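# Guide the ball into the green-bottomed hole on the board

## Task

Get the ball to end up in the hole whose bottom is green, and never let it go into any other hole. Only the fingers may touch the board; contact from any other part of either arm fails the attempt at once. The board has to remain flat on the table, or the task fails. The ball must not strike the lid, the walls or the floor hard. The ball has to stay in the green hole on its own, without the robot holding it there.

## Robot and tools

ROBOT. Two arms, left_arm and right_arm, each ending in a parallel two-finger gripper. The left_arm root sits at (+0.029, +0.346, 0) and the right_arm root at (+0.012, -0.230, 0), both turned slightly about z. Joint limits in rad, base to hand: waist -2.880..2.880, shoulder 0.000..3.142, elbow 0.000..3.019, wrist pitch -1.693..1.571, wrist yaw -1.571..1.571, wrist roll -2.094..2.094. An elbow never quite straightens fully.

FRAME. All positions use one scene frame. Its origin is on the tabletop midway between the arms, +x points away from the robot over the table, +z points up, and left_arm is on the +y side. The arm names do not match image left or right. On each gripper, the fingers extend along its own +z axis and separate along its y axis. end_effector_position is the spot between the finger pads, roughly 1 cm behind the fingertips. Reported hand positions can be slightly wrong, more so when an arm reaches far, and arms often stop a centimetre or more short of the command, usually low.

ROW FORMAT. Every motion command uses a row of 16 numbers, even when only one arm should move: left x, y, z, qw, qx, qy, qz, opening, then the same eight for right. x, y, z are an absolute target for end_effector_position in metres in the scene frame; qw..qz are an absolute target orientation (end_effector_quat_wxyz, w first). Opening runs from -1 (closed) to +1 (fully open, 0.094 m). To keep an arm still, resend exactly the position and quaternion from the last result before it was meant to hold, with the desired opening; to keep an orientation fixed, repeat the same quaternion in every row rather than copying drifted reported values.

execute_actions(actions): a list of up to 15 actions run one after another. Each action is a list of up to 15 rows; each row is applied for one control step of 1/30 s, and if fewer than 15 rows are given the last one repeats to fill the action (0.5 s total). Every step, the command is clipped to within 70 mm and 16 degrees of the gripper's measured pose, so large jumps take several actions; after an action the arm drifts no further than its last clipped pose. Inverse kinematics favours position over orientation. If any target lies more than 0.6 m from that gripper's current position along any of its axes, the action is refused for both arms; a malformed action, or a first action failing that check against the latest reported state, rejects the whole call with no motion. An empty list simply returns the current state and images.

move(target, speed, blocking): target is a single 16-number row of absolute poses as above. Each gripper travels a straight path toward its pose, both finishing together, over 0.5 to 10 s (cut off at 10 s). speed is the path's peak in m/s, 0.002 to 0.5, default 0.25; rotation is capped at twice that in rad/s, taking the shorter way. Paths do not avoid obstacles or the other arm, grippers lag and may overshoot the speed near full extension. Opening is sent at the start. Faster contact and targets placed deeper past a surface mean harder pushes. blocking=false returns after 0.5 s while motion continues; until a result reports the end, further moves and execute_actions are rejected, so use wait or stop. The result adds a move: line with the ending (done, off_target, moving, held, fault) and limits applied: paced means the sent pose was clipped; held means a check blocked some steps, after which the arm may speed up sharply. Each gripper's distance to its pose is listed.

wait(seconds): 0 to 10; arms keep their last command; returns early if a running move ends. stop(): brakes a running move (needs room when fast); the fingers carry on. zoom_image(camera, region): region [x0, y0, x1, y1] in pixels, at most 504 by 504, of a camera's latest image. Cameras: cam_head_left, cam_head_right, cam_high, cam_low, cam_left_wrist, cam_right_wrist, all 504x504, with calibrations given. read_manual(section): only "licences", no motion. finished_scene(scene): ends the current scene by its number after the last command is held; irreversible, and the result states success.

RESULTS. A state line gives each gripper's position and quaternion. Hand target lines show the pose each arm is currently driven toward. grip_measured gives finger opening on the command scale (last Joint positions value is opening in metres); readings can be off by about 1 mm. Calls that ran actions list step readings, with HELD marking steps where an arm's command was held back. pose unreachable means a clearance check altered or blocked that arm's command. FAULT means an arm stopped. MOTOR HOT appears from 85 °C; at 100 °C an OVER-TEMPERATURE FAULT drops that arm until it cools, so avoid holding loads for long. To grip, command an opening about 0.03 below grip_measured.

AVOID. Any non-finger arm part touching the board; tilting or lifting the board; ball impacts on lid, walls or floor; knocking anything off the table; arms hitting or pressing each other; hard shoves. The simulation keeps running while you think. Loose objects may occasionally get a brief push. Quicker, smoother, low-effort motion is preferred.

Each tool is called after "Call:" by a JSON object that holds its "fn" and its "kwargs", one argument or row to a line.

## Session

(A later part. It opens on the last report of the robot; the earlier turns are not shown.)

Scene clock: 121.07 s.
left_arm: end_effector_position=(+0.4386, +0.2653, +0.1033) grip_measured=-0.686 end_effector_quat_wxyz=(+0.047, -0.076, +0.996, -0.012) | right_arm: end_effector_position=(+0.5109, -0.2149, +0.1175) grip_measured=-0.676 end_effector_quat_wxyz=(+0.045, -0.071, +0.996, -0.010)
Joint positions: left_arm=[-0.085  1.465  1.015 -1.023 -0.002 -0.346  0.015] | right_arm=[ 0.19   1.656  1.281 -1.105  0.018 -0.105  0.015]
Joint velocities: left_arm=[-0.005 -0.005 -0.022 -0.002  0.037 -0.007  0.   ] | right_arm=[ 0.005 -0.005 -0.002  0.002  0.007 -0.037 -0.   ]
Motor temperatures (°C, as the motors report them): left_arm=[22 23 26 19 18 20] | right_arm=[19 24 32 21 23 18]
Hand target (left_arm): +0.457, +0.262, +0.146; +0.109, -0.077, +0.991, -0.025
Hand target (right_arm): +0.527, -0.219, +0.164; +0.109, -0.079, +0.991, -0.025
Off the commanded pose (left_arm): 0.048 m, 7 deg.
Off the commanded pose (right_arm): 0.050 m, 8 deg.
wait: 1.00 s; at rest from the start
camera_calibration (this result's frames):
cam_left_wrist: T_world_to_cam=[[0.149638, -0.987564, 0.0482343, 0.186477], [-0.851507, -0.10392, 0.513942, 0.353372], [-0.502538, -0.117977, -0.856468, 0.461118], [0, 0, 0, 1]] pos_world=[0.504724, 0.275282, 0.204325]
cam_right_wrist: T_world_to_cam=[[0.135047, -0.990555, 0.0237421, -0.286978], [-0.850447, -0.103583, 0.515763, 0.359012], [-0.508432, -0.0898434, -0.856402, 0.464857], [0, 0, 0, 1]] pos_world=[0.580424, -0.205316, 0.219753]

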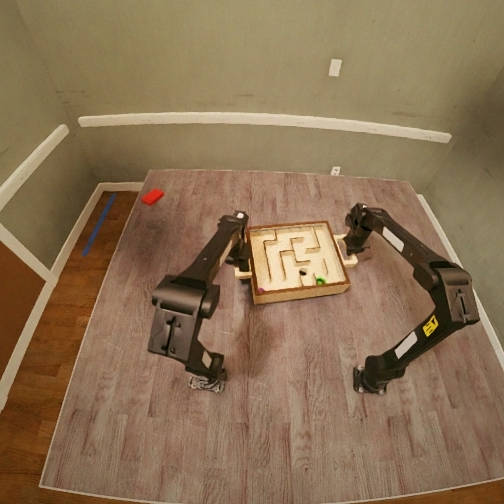

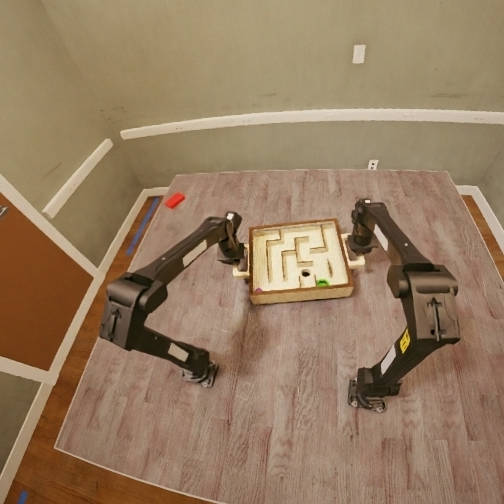

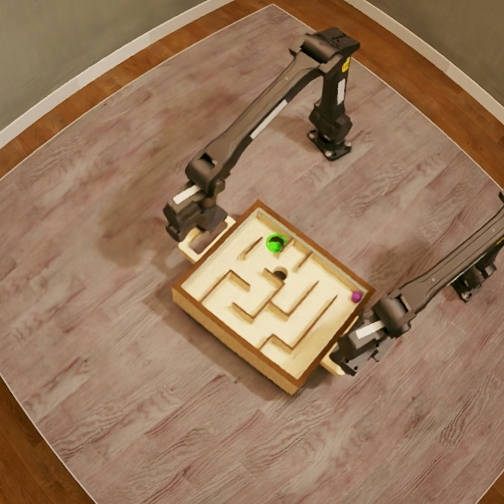

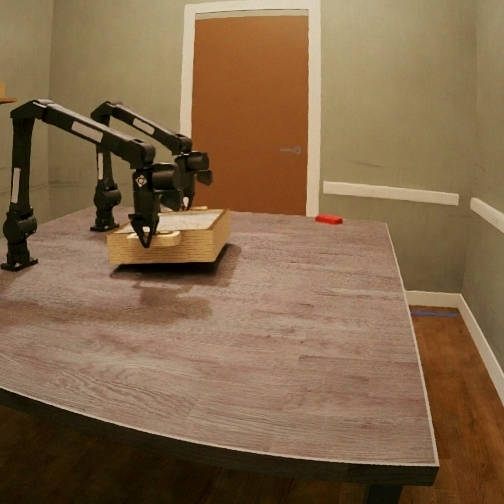

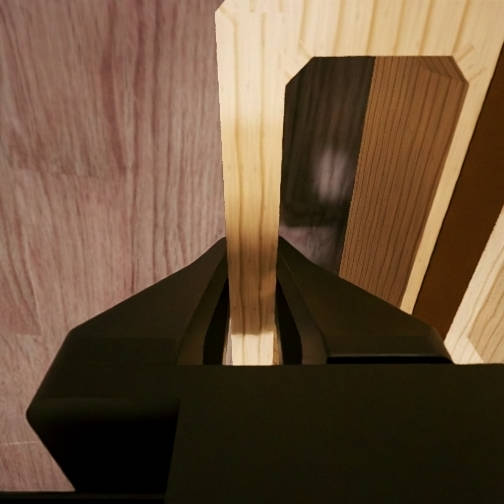

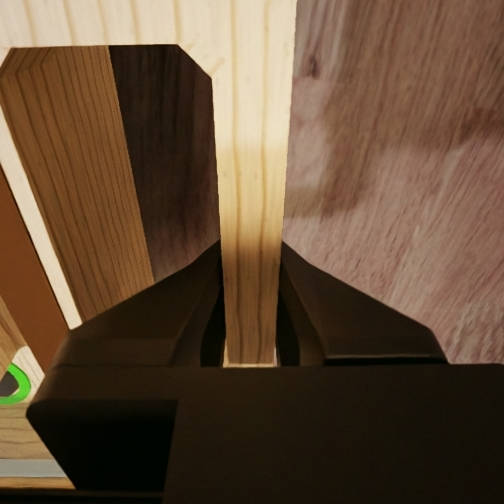

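Call:
{"fn": "move", "kwargs": {
  "target": [0.458,0.262,0.162,0.10,-0.078,0.992,0.005,-0.8,0.530,-0.219,0.152,0.10,-0.078,0.992,0.005,-0.8],
  "speed": 0.02
}}

Call:
{"fn": "zoom_image", "kwargs": {
  "camera": "cam_high",
  "region": [150,190,380,420]
}}

Scene clock: 141.03 s.
left_arm: end_effector_position=(+0.4220, +0.2687, +0.1018) grip_measured=-0.686 end_effector_quat_wxyz=(+0.030, -0.081, +0.996, +0.015) | right_arm: end_effector_position=(+0.5004, -0.2102, +0.0974) grip_measured=-0.676 end_effector_quat_wxyz=(+0.027, -0.076, +0.997, +0.012)
Joint positions: left_arm=[-0.103  1.453  0.999 -1.068 -0.045 -0.372  0.015] | right_arm=[ 0.185  1.673  1.249 -1.094 -0.027 -0.12   0.015]
Joint velocities: left_arm=[ 0.005  0.015 -0.002 -0.017  0.022 -0.037  0.   ] | right_arm=[-0.005 -0.005 -0.007 -0.007  0.037 -0.051 -0.001]
Motor temperatures (°C, as the motors report them): left_arm=[22 23 26 19 18 20] | right_arm=[19 25 32 21 23 18]
Hand target (left_arm): +0.454, +0.263, +0.161; +0.100, -0.078, +0.992, +0.005
Hand target (right_arm): +0.526, -0.219, +0.153; +0.100, -0.078, +0.992, +0.004
Off the commanded pose (left_arm): 0.071 m, 8 deg.
Off the commanded pose (right_arm): 0.063 m, 8 deg.
move: off_target (left_arm, right_arm)
camera_calibration (this result's frames):
cam_left_wrist: T_world_to_cam=[[0.16066, -0.986982, -0.00739071, 0.19324], [-0.829932, -0.139141, 0.540234, 0.338087], [-0.53423, -0.0806603, -0.841482, 0.453656], [0, 0, 0, 1]] pos_world=[0.4919, 0.274358, 0.200526]
cam_right_wrist: T_world_to_cam=[[0.147249, -0.988808, -0.0239917, -0.281489], [-0.827557, -0.136449, 0.544547, 0.339762], [-0.541726, -0.0603295, -0.838387, 0.463864], [0, 0, 0, 1]] pos_world=[0.573908, -0.203994, 0.197128]

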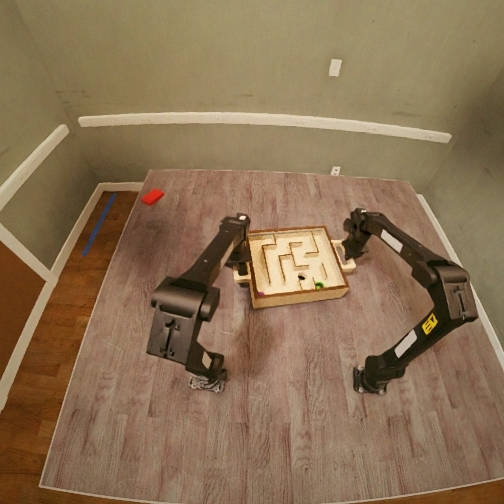

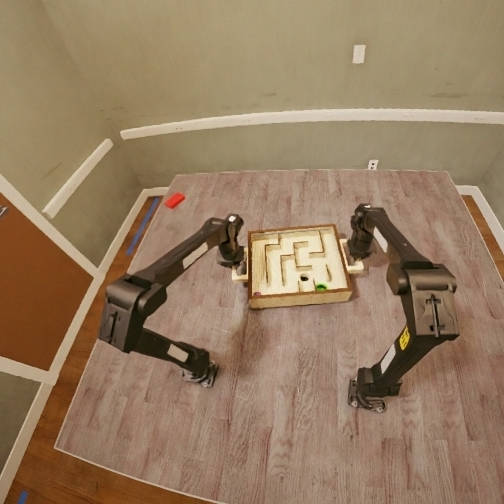

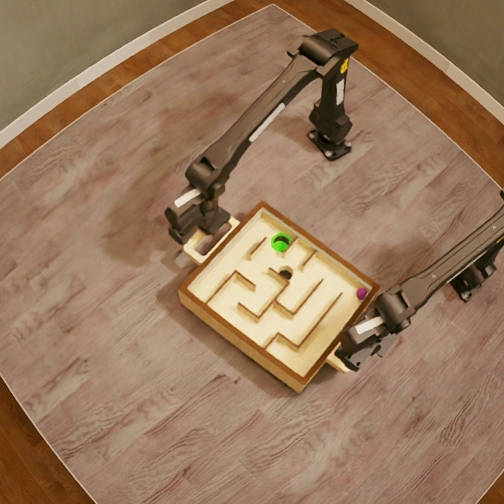

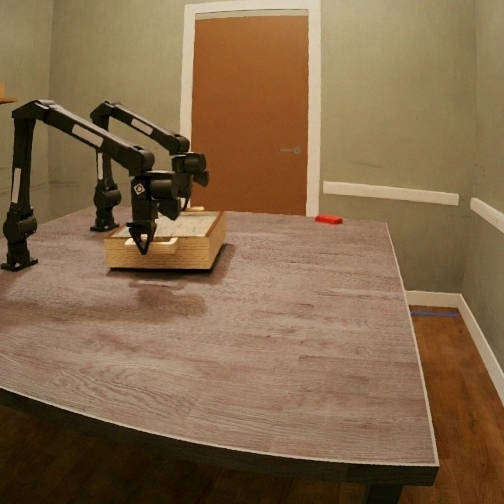

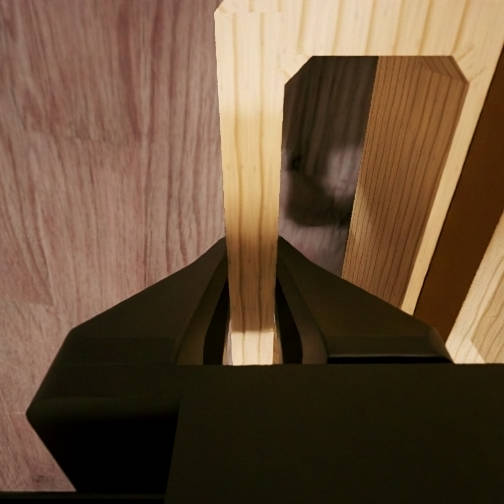

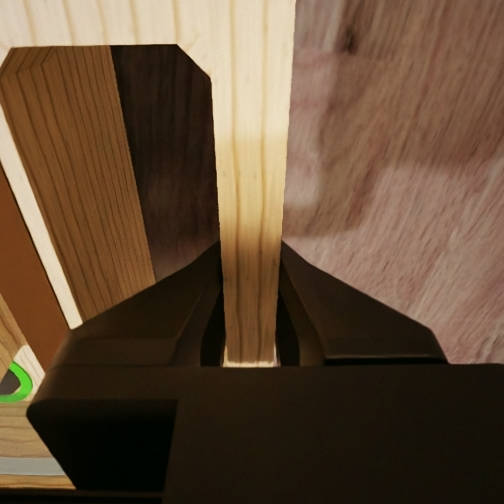

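Region (150, 190, 380, 420) of cam_high's 504x504 image, scaled by 2.191, with more detail than that image has.

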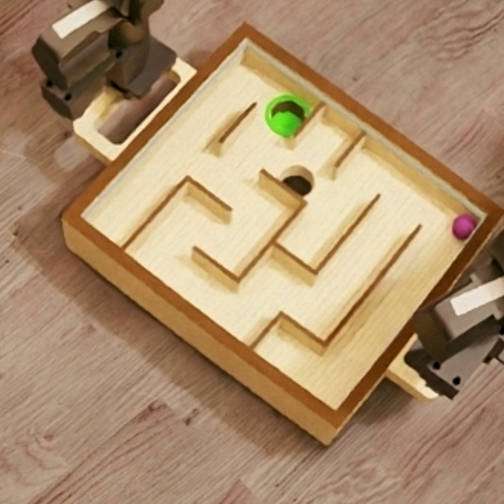

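Call:
{"fn": "move", "kwargs": {
  "target": [0.442,0.265,0.158,0.11,-0.078,0.991,0.012,-0.8,0.520,-0.215,0.145,0.11,-0.078,0.991,0.012,-0.8],
  "speed": 0.02
}}

Call:
{"fn": "zoom_image", "kwargs": {
  "camera": "cam_high",
  "region": [150,190,380,420]
}}

Scene clock: 148.67 s.
left_arm: end_effector_position=(+0.4116, +0.2704, +0.1084) grip_measured=-0.686 end_effector_quat_wxyz=(+0.041, -0.085, +0.995, +0.023) | right_arm: end_effector_position=(+0.4967, -0.2070, +0.0956) grip_measured=-0.676 end_effector_quat_wxyz=(+0.039, -0.081, +0.996, +0.021)
Joint positions: left_arm=[-0.114  1.408  0.971 -1.068 -0.068 -0.391  0.015] | right_arm=[ 0.185  1.654  1.217 -1.058 -0.046 -0.128  0.015]
Joint velocities: left_arm=[-0.005 -0.015  0.012  0.002  0.037 -0.022  0.   ] | right_arm=[-0.005 -0.005 -0.002 -0.017  0.007  0.051  0.   ]
Motor temperatures (°C, as the motors report them): left_arm=[22 23 27 19 19 20] | right_arm=[19 25 32 21 23 18]
Hand target (left_arm): +0.440, +0.265, +0.158; +0.110, -0.078, +0.991, +0.012
Hand target (right_arm): +0.517, -0.215, +0.145; +0.109, -0.079, +0.991, +0.012
Off the commanded pose (left_arm): 0.058 m, 8 deg.
Off the commanded pose (right_arm): 0.055 m, 8 deg.
move: off_target (left_arm, right_arm)
camera_calibration (this result's frames):
cam_left_wrist: T_world_to_cam=[[0.170091, -0.985201, -0.0211542, 0.193748], [-0.839909, -0.156168, 0.519774, 0.337066], [-0.515386, -0.0706413, -0.854042, 0.444704], [0, 0, 0, 1]] pos_world=[0.479343, 0.274934, 0.208696]
cam_right_wrist: T_world_to_cam=[[0.157834, -0.986677, -0.0394502, -0.281209], [-0.838562, -0.155023, 0.522285, 0.341906], [-0.521443, -0.0493528, -0.851858, 0.454001], [0, 0, 0, 1]] pos_world=[0.567829, -0.202053, 0.197078]

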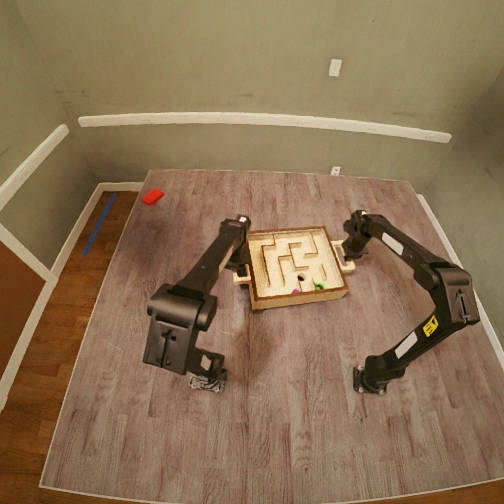

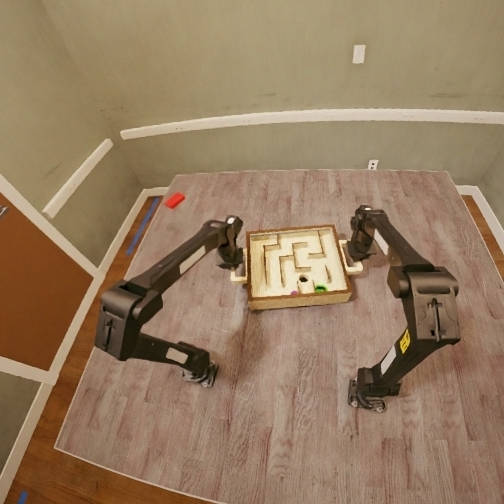

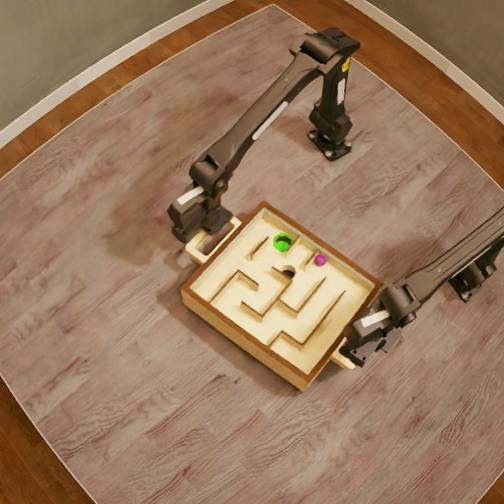

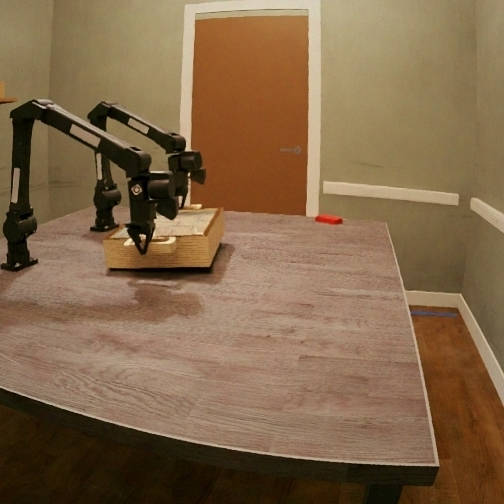

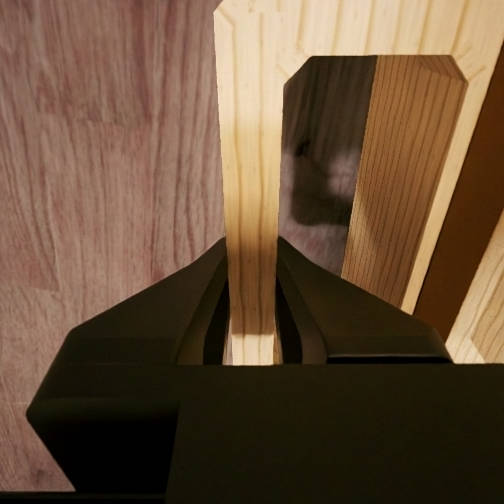

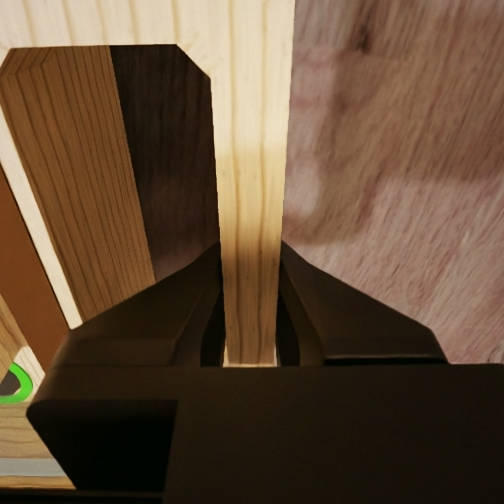

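Region (150, 190, 380, 420) of cam_high's 504x504 image, scaled by 2.191, with more detail than that image has.

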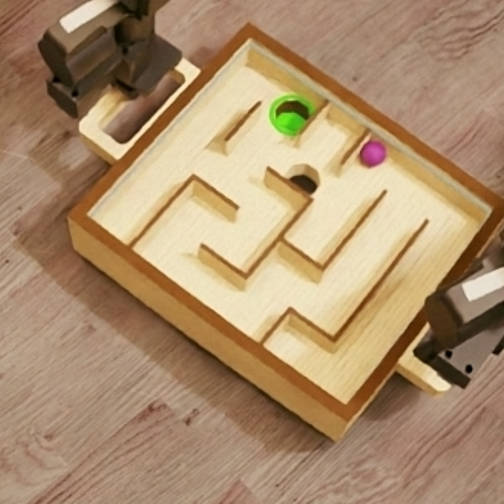

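Call:
{"fn": "execute_actions", "kwargs": {
  "actions": [
    [[0.435,0.268,0.158,0.10,-0.078,0.992,0,-0.8,0.515,-0.210,0.152,0.10,-0.078,0.992,0,-0.8]],
    [[0.435,0.268,0.155,0.10,-0.078,0.992,-0.012,-0.8,0.515,-0.210,0.160,0.10,-0.078,0.992,-0.012,-0.8]],
    [[0.435,0.268,0.153,0.10,-0.078,0.992,-0.022,-0.8,0.515,-0.210,0.166,0.10,-0.078,0.992,-0.022,-0.8]],
    [[0.435,0.268,0.153,0.10,-0.078,0.992,-0.022,-0.8,0.515,-0.210,0.166,0.10,-0.078,0.992,-0.022,-0.8]]
  ]
}}

Call:
{"fn": "zoom_image", "kwargs": {
  "camera": "cam_high",
  "region": [150,190,380,420]
}}

Call:
{"fn": "wait", "kwargs": {
  "seconds": 1
}}

Call:
{"fn": "zoom_image", "kwargs": {
  "camera": "cam_high",
  "region": [150,190,380,420]
}}

Scene clock: 162.07 s.
left_arm: end_effector_position=(+0.4117, +0.2691, +0.1103) grip_measured=-0.686 end_effector_quat_wxyz=(+0.038, -0.079, +0.996, -0.002) | right_arm: end_effector_position=(+0.4881, -0.2097, +0.1119) grip_measured=-0.675 end_effector_quat_wxyz=(+0.038, -0.075, +0.996, -0.006)
Joint positions: left_arm=[-0.096  1.401  0.97  -1.065 -0.018 -0.363  0.015] | right_arm=[ 0.2    1.615  1.215 -1.095  0.01  -0.103  0.015]
Joint velocities: left_arm=[-0.015 -0.015 -0.017  0.007 -0.007 -0.007 -0.   ] | right_arm=[-0.005 -0.005 -0.017 -0.012 -0.051  0.037  0.   ]
Motor temperatures (°C, as the motors report them): left_arm=[22 23 28 19 19 20] | right_arm=[19 25 32 21 23 18]
Hand target (left_arm): +0.434, +0.268, +0.152; +0.100, -0.077, +0.992, -0.021
Hand target (right_arm): +0.511, -0.210, +0.166; +0.100, -0.078, +0.992, -0.021
Off the commanded pose (left_arm): 0.049 m, 8 deg.
Off the commanded pose (right_arm): 0.060 m, 7 deg.
Step readings (end_effector_position; steps 1 to 15: 1st action; 16 to 30: 2nd action; 31 to 45: 3rd action; 46 to 60: 4th action):
0: left_arm (+0.4116, +0.2704, +0.1084) | right_arm (+0.4963, -0.2069, +0.0949)
1: left_arm (+0.4114, +0.2695, +0.1086) | right_arm (+0.4964, -0.2076, +0.0951)
2: left_arm (+0.4113, +0.2689, +0.1087) | right_arm (+0.4963, -0.2083, +0.0955)
4: left_arm (+0.4112, +0.2686, +0.1088) | right_arm (+0.4958, -0.2086, +0.0972)
8: left_arm (+0.4112, +0.2683, +0.1099) | right_arm (+0.4957, -0.2091, +0.1011)
15: left_arm (+0.4113, +0.2683, +0.1108) | right_arm (+0.4957, -0.2091, +0.1018)
16: left_arm (+0.4111, +0.2676, +0.1107) | right_arm (+0.4952, -0.2098, +0.1017)
17: left_arm (+0.4111, +0.2671, +0.1107) | right_arm (+0.4944, -0.2104, +0.1021)
19: left_arm (+0.4112, +0.2677, +0.1106) | right_arm (+0.4923, -0.2101, +0.1041)
23: left_arm (+0.4114, +0.2685, +0.1106) | right_arm (+0.4918, -0.2096, +0.1077)
30: left_arm (+0.4114, +0.2684, +0.1106) | right_arm (+0.4913, -0.2098, +0.1080)
31: left_arm (+0.4114, +0.2679, +0.1106) | right_arm (+0.4909, -0.2103, +0.1080)
32: left_arm (+0.4116, +0.2676, +0.1106) | right_arm (+0.4902, -0.2108, +0.1083)
34: left_arm (+0.4115, +0.2681, +0.1103) | right_arm (+0.4889, -0.2104, +0.1094)
38: left_arm (+0.4117, +0.2691, +0.1103) | right_arm (+0.4886, -0.2098, +0.1118)
45: left_arm (+0.4117, +0.2691, +0.1103) | right_arm (+0.4881, -0.2097, +0.1119)
46: left_arm (+0.4117, +0.2691, +0.1103) | right_arm (+0.4881, -0.2097, +0.1119)
47: left_arm (+0.4117, +0.2691, +0.1103) | right_arm (+0.4881, -0.2097, +0.1119)
49: left_arm (+0.4117, +0.2691, +0.1103) | right_arm (+0.4881, -0.2097, +0.1119)
53: left_arm (+0.4117, +0.2691, +0.1103) | right_arm (+0.4881, -0.2097, +0.1119)
60: end_effector_position above
camera_calibration (this result's frames):
cam_left_wrist: T_world_to_cam=[[0.156984, -0.987256, 0.0261143, 0.193178], [-0.84029, -0.119628, 0.528774, 0.325273], [-0.518911, -0.104953, -0.848361, 0.456364], [0, 0, 0, 1]] pos_world=[0.47981, 0.277525, 0.21012]
cam_right_wrist: T_world_to_cam=[[0.143528, -0.989539, 0.0145548, -0.281542], [-0.84163, -0.114311, 0.527817, 0.335147], [-0.520632, -0.0880061, -0.849233, 0.454478], [0, 0, 0, 1]] pos_world=[0.559095, -0.200289, 0.213159]

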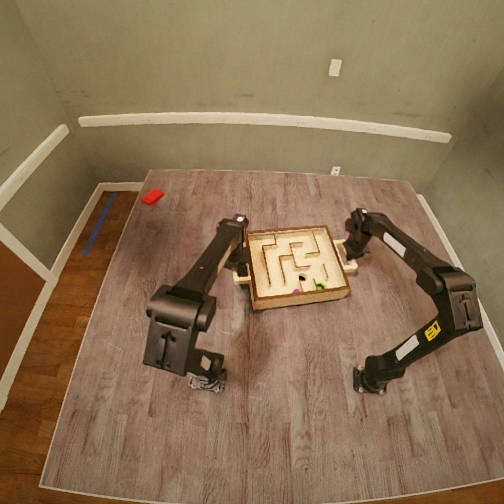

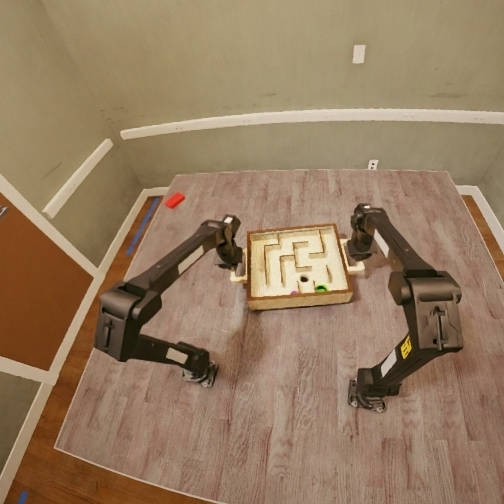

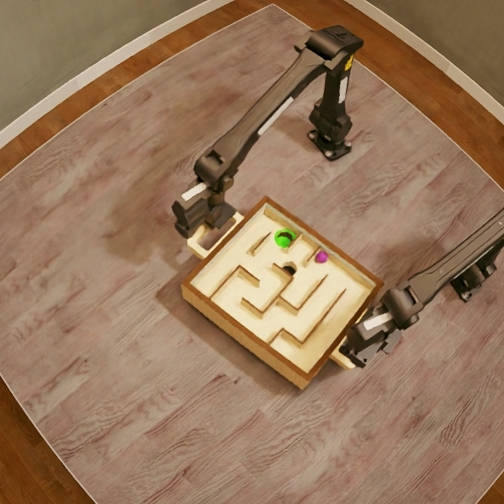

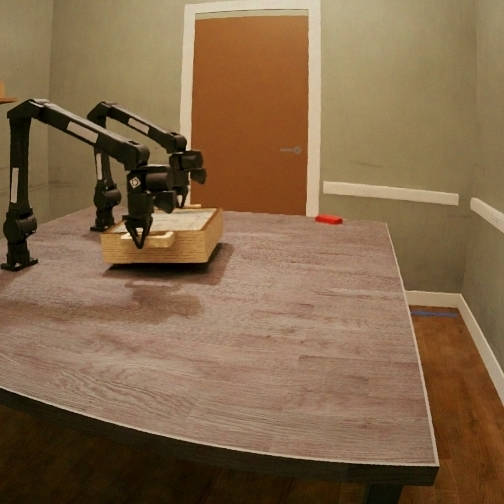

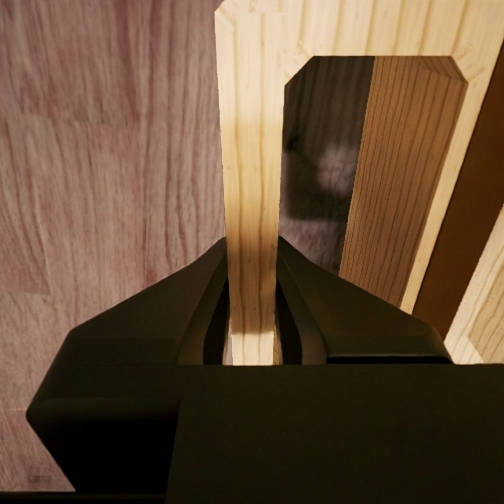

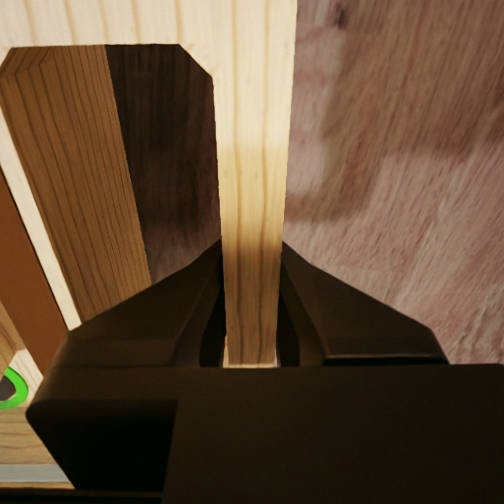

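Region (150, 190, 380, 420) of cam_high's 504x504 image, scaled by 2.191, with more detail than that image has.

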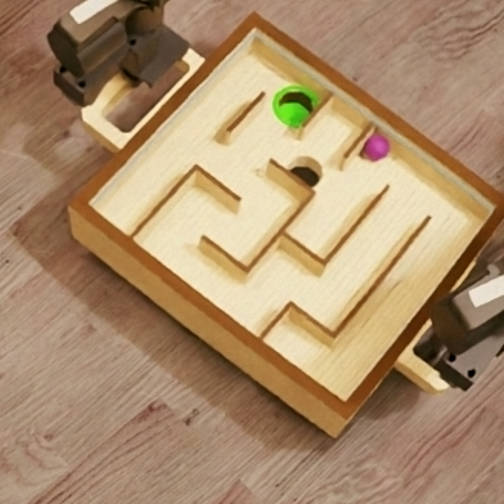

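Scene clock: 163.07 s.
left_arm: end_effector_position=(+0.4117, +0.2691, +0.1103) grip_measured=-0.686 end_effector_quat_wxyz=(+0.038, -0.079, +0.996, -0.002) | right_arm: end_effector_position=(+0.4881, -0.2097, +0.1119) grip_measured=-0.675 end_effector_quat_wxyz=(+0.038, -0.075, +0.996, -0.006)
Joint positions: left_arm=[-0.096  1.401  0.97  -1.065 -0.018 -0.363  0.015] | right_arm=[ 0.2    1.615  1.215 -1.095  0.01  -0.103  0.015]
Joint velocities: left_arm=[ 0.005  0.005  0.002 -0.002  0.037  0.095 -0.001] | right_arm=[-0.005  0.005  0.007 -0.007 -0.037 -0.037 -0.   ]
Motor temperatures (°C, as the motors report them): left_arm=[22 23 28 19 19 20] | right_arm=[19 25 32 21 23 18]
Hand target (left_arm): +0.434, +0.268, +0.152; +0.100, -0.077, +0.992, -0.021
Hand target (right_arm): +0.511, -0.210, +0.166; +0.100, -0.078, +0.992, -0.021
Off the commanded pose (left_arm): 0.049 m, 8 deg.
Off the commanded pose (right_arm): 0.060 m, 7 deg.
wait: 1.00 s; at rest by 0.17 s
camera_calibration (this result's frames):
cam_left_wrist: T_world_to_cam=[[0.156984, -0.987256, 0.0261143, 0.193178], [-0.84029, -0.119628, 0.528774, 0.325273], [-0.518911, -0.104953, -0.848361, 0.456364], [0, 0, 0, 1]] pos_world=[0.47981, 0.277525, 0.21012]
cam_right_wrist: T_world_to_cam=[[0.143528, -0.989539, 0.0145548, -0.281542], [-0.84163, -0.114311, 0.527817, 0.335147], [-0.520632, -0.0880061, -0.849233, 0.454478], [0, 0, 0, 1]] pos_world=[0.559095, -0.200289, 0.213159]

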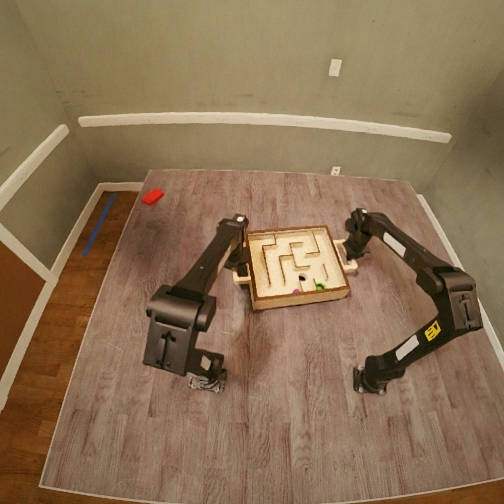

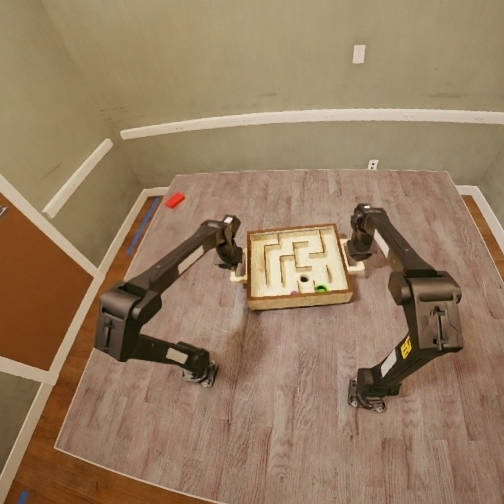

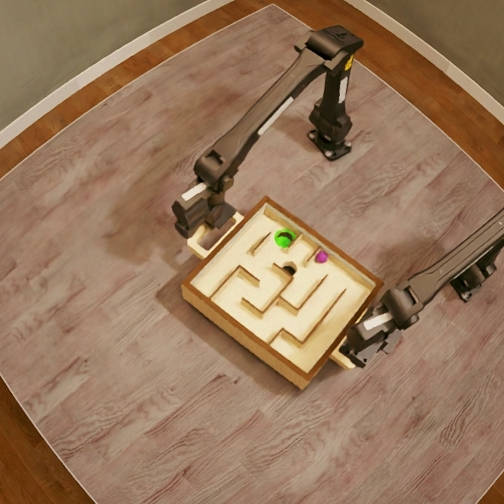

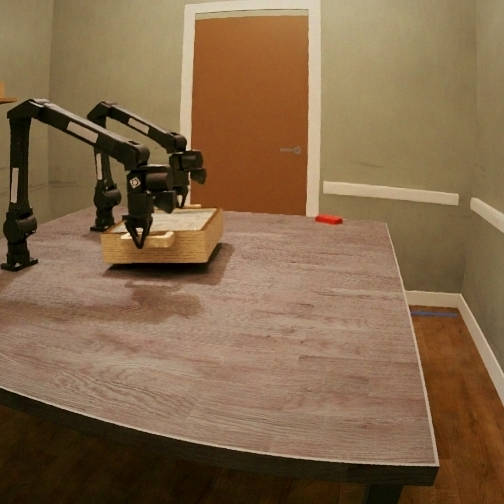

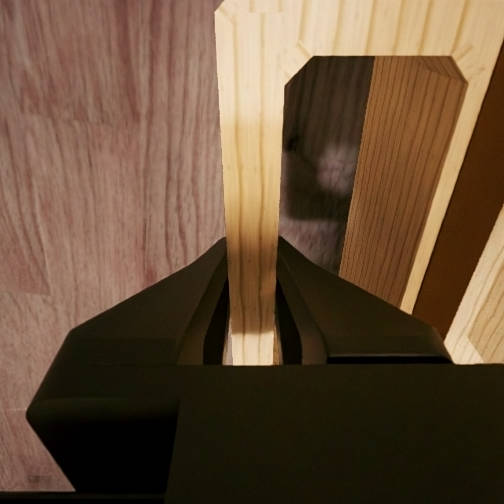

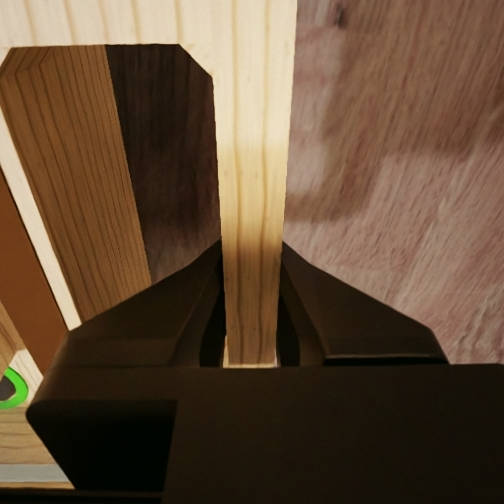

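Region (150, 190, 380, 420) of cam_high's 504x504 image, scaled by 2.191, with more detail than that image has.

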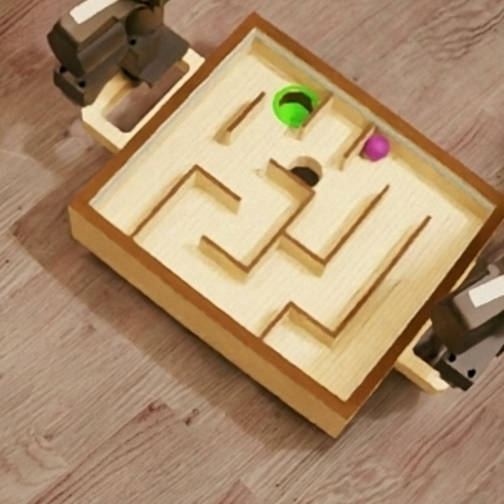

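Call:
{"fn": "execute_actions", "kwargs": {
  "actions": [
    [[0.435,0.268,0.144,0.10,-0.078,0.992,-0.03,-0.8,0.511,-0.210,0.170,0.10,-0.078,0.992,-0.03,-0.8]],
    [[0.435,0.268,0.140,0.10,-0.078,0.992,-0.035,-0.8,0.511,-0.210,0.170,0.10,-0.078,0.992,-0.035,-0.8]]
  ]
}}

Call:
{"fn": "zoom_image", "kwargs": {
  "camera": "cam_high",
  "region": [150,190,380,420]
}}

Scene clock: 169.73 s.
left_arm: end_effector_position=(+0.4109, +0.2689, +0.1020) grip_measured=-0.686 end_effector_quat_wxyz=(+0.041, -0.080, +0.996, -0.016) | right_arm: end_effector_position=(+0.4867, -0.2102, +0.1171) grip_measured=-0.675 end_effector_quat_wxyz=(+0.040, -0.075, +0.996, -0.020)
Joint positions: left_arm=[-0.085  1.401  0.945 -1.027  0.008 -0.353  0.015] | right_arm=[ 0.209  1.603  1.215 -1.102  0.038 -0.094  0.015]
Joint velocities: left_arm=[-0.005 -0.015 -0.012  0.002 -0.051  0.037  0.   ] | right_arm=[-0.005 -0.005 -0.012 -0.012  0.037  0.007 -0.   ]
Motor temperatures (°C, as the motors report them): left_arm=[22 23 27 19 19 20] | right_arm=[19 25 32 21 23 18]
Hand target (left_arm): +0.434, +0.268, +0.140; +0.100, -0.077, +0.991, -0.034
Hand target (right_arm): +0.507, -0.210, +0.170; +0.100, -0.078, +0.991, -0.034
Off the commanded pose (left_arm): 0.045 m, 7 deg.
Off the commanded pose (right_arm): 0.058 m, 7 deg.
Step readings (end_effector_position; steps 1 to 15: 1st action; 16 to 30: 2nd action):
0: left_arm (+0.4117, +0.2691, +0.1103) | right_arm (+0.4881, -0.2097, +0.1119)
1: left_arm (+0.4119, +0.2687, +0.1098) | right_arm (+0.4880, -0.2102, +0.1123)
2: left_arm (+0.4124, +0.2683, +0.1088) | right_arm (+0.4877, -0.2108, +0.1126)
4: left_arm (+0.4116, +0.2683, +0.1061) | right_arm (+0.4874, -0.2107, +0.1147)
8: left_arm (+0.4110, +0.2686, +0.1048) | right_arm (+0.4867, -0.2104, +0.1171)
15: left_arm (+0.4114, +0.2686, +0.1048) | right_arm (+0.4867, -0.2104, +0.1171)
16: left_arm (+0.4115, +0.2683, +0.1046) | right_arm (+0.4867, -0.2107, +0.1171)
17: left_arm (+0.4117, +0.2682, +0.1041) | right_arm (+0.4867, -0.2110, +0.1171)
19: left_arm (+0.4116, +0.2683, +0.1029) | right_arm (+0.4867, -0.2109, +0.1171)
23: left_arm (+0.4108, +0.2687, +0.1020) | right_arm (+0.4867, -0.2102, +0.1171)
30: end_effector_position above
camera_calibration (this result's frames):
cam_left_wrist: T_world_to_cam=[[0.155732, -0.986289, 0.0546005, 0.190683], [-0.844618, -0.104293, 0.525114, 0.326956], [-0.512219, -0.127894, -0.849279, 0.45236], [0, 0, 0, 1]] pos_world=[0.478165, 0.280022, 0.202079]
cam_right_wrist: T_world_to_cam=[[0.141605, -0.989034, 0.0419417, -0.284075], [-0.845089, -0.0987138, 0.525433, 0.336383], [-0.515531, -0.109849, -0.8498, 0.451076], [0, 0, 0, 1]] pos_world=[0.557044, -0.198204, 0.218492]

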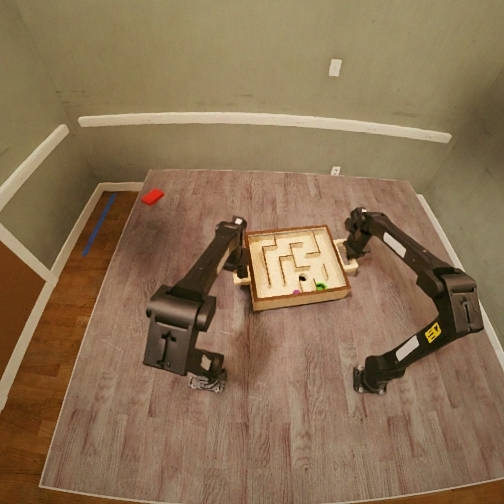

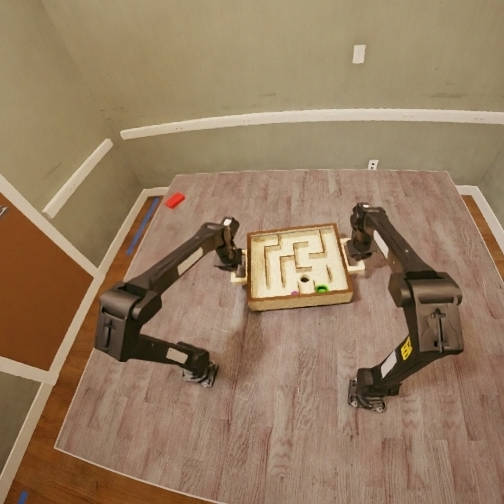

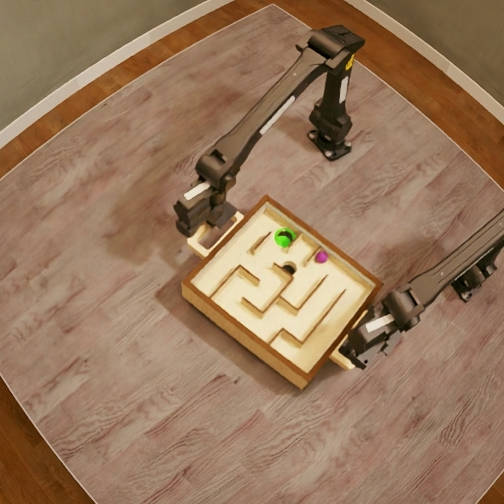

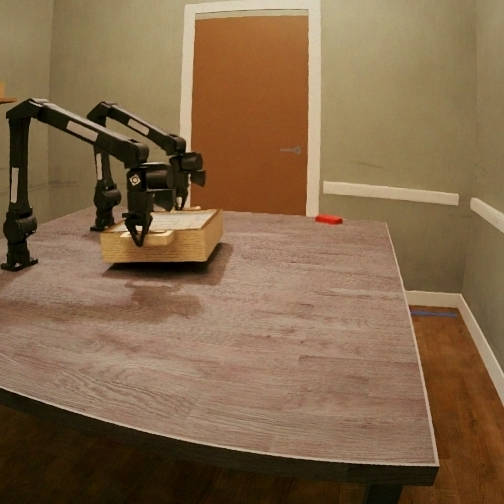

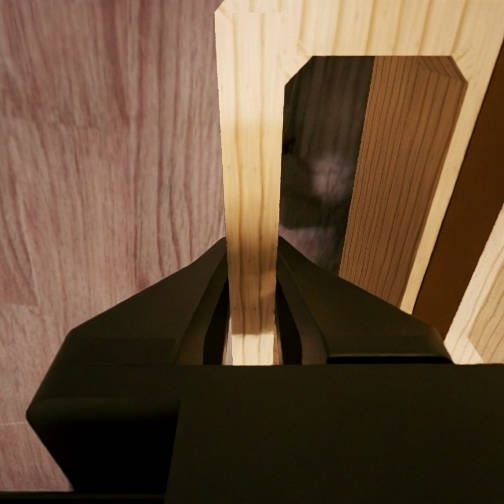

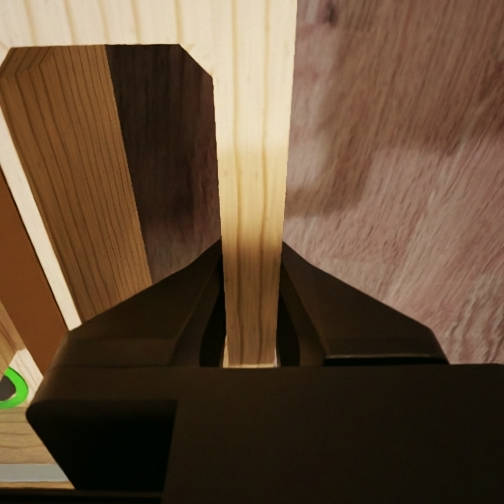

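Region (150, 190, 380, 420) of cam_high's 504x504 image, scaled by 2.191, with more detail than that image has.

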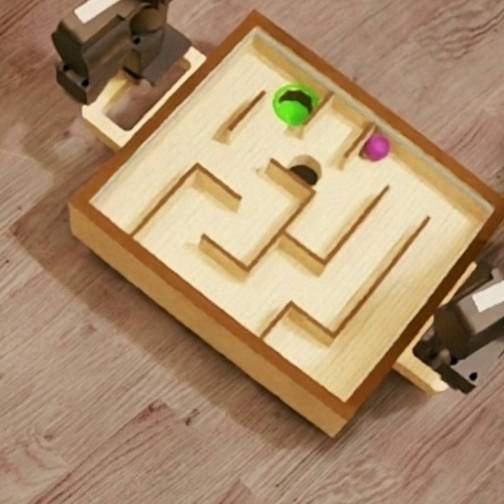

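Call:
{"fn": "execute_actions", "kwargs": {
  "actions": [
    [[0.435,0.268,0.140,0.085,-0.078,0.993,-0.035,-0.8,0.511,-0.210,0.170,0.085,-0.078,0.993,-0.035,-0.8]],
    [[0.435,0.268,0.140,0.075,-0.078,0.993,-0.035,-0.8,0.511,-0.210,0.170,0.075,-0.078,0.993,-0.035,-0.8]]
  ]
}}

Call:
{"fn": "zoom_image", "kwargs": {
  "camera": "cam_high",
  "region": [150,190,380,420]
}}

Scene clock: 175.30 s.
left_arm: end_effector_position=(+0.4058, +0.2685, +0.1015) grip_measured=-0.686 end_effector_quat_wxyz=(+0.029, -0.078, +0.996, -0.022) | right_arm: end_effector_position=(+0.4796, -0.2107, +0.1219) grip_measured=-0.675 end_effector_quat_wxyz=(+0.021, -0.073, +0.997, -0.023)
Joint positions: left_arm=[-0.08   1.402  0.945 -1.047  0.026 -0.346  0.015] | right_arm=[ 0.212  1.603  1.23  -1.154  0.045 -0.087  0.015]
Joint velocities: left_arm=[-0.005 -0.005 -0.012 -0.007 -0.022 -0.125 -0.   ] | right_arm=[ 0.005 -0.005 -0.007 -0.007 -0.066 -0.051 -0.001]
Motor temperatures (°C, as the motors report them): left_arm=[22 23 27 19 19 20] | right_arm=[19 25 33 21 23 18]
Hand target (left_arm): +0.433, +0.268, +0.140; +0.075, -0.078, +0.994, -0.035
Hand target (right_arm): +0.506, -0.210, +0.171; +0.075, -0.078, +0.993, -0.035
Off the commanded pose (left_arm): 0.048 m, 6 deg.
Off the commanded pose (right_arm): 0.057 m, 6 deg.
Step readings (end_effector_position; steps 1 to 15: 1st action; 16 to 30: 2nd action):
0: left_arm (+0.4109, +0.2689, +0.1020) | right_arm (+0.4867, -0.2102, +0.1171)
1: left_arm (+0.4108, +0.2688, +0.1020) | right_arm (+0.4860, -0.2103, +0.1173)
2: left_arm (+0.4108, +0.2687, +0.1020) | right_arm (+0.4845, -0.2105, +0.1176)
4: left_arm (+0.4102, +0.2686, +0.1020) | right_arm (+0.4824, -0.2109, +0.1180)
8: left_arm (+0.4097, +0.2685, +0.1019) | right_arm (+0.4815, -0.2110, +0.1179)
15: left_arm (+0.4097, +0.2685, +0.1019) | right_arm (+0.4815, -0.2110, +0.1179)
16: left_arm (+0.4091, +0.2685, +0.1017) | right_arm (+0.4813, -0.2110, +0.1185)
17: left_arm (+0.4081, +0.2684, +0.1017) | right_arm (+0.4808, -0.2111, +0.1194)
19: left_arm (+0.4064, +0.2683, +0.1016) | right_arm (+0.4800, -0.2110, +0.1212)
23: left_arm (+0.4058, +0.2686, +0.1015) | right_arm (+0.4796, -0.2107, +0.1219)
30: end_effector_position above
camera_calibration (this result's frames):
cam_left_wrist: T_world_to_cam=[[0.153125, -0.986129, 0.0640497, 0.191188], [-0.832692, -0.0938546, 0.545724, 0.313181], [-0.532143, -0.136898, -0.835513, 0.458458], [0, 0, 0, 1]] pos_world=[0.475473, 0.280691, 0.199892]
cam_right_wrist: T_world_to_cam=[[0.138291, -0.989356, 0.045275, -0.282662], [-0.825506, -0.0898904, 0.557189, 0.316415], [-0.547189, -0.114429, -0.82915, 0.463095], [0, 0, 0, 1]] pos_world=[0.553693, -0.198219, 0.22047]

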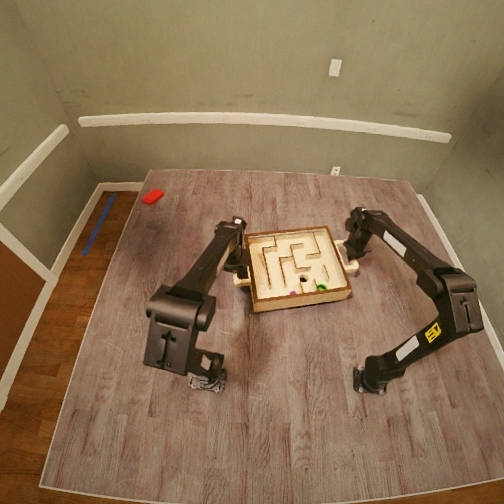

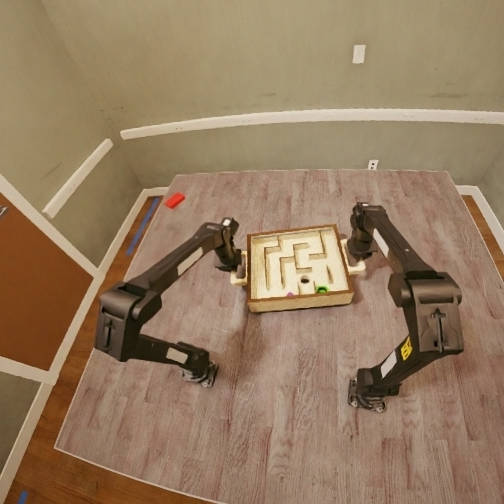

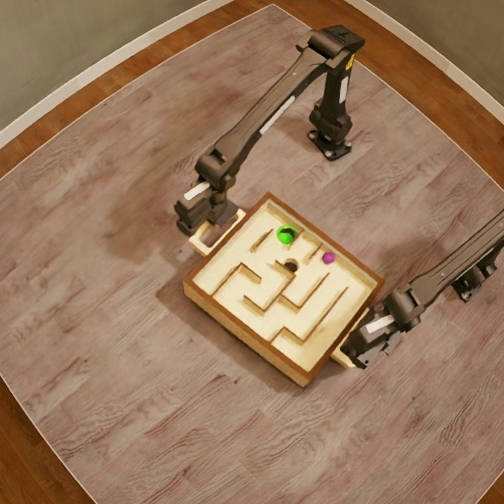

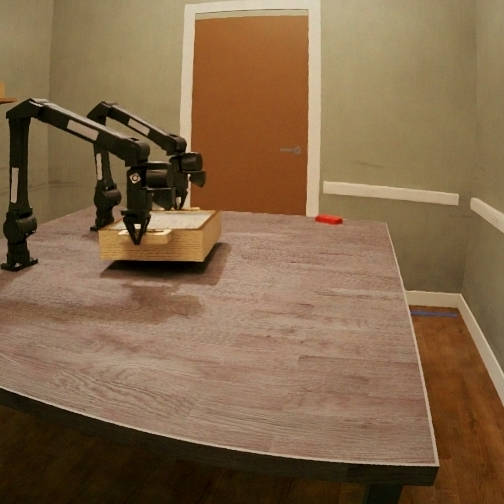

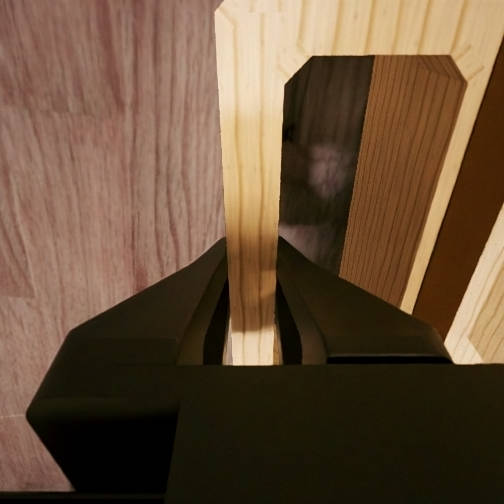

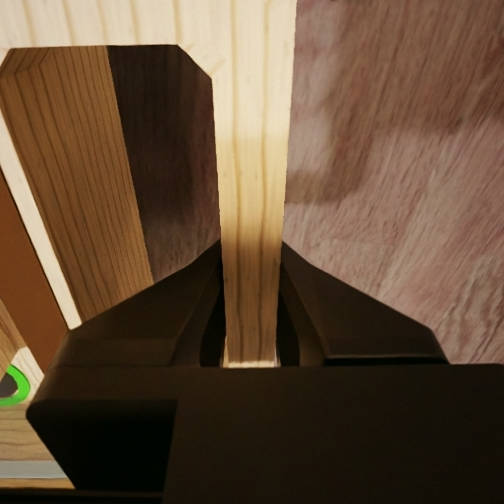

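Region (150, 190, 380, 420) of cam_high's 504x504 image, scaled by 2.191, with more detail than that image has.

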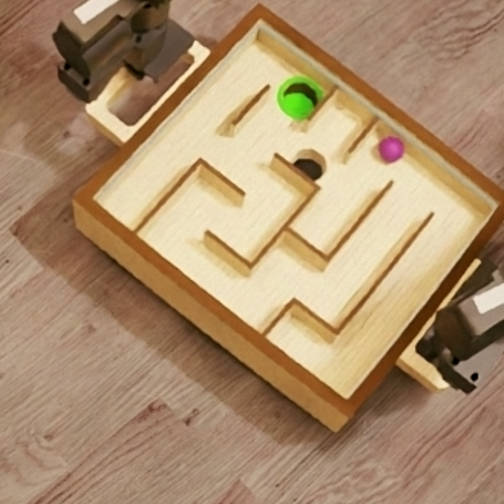

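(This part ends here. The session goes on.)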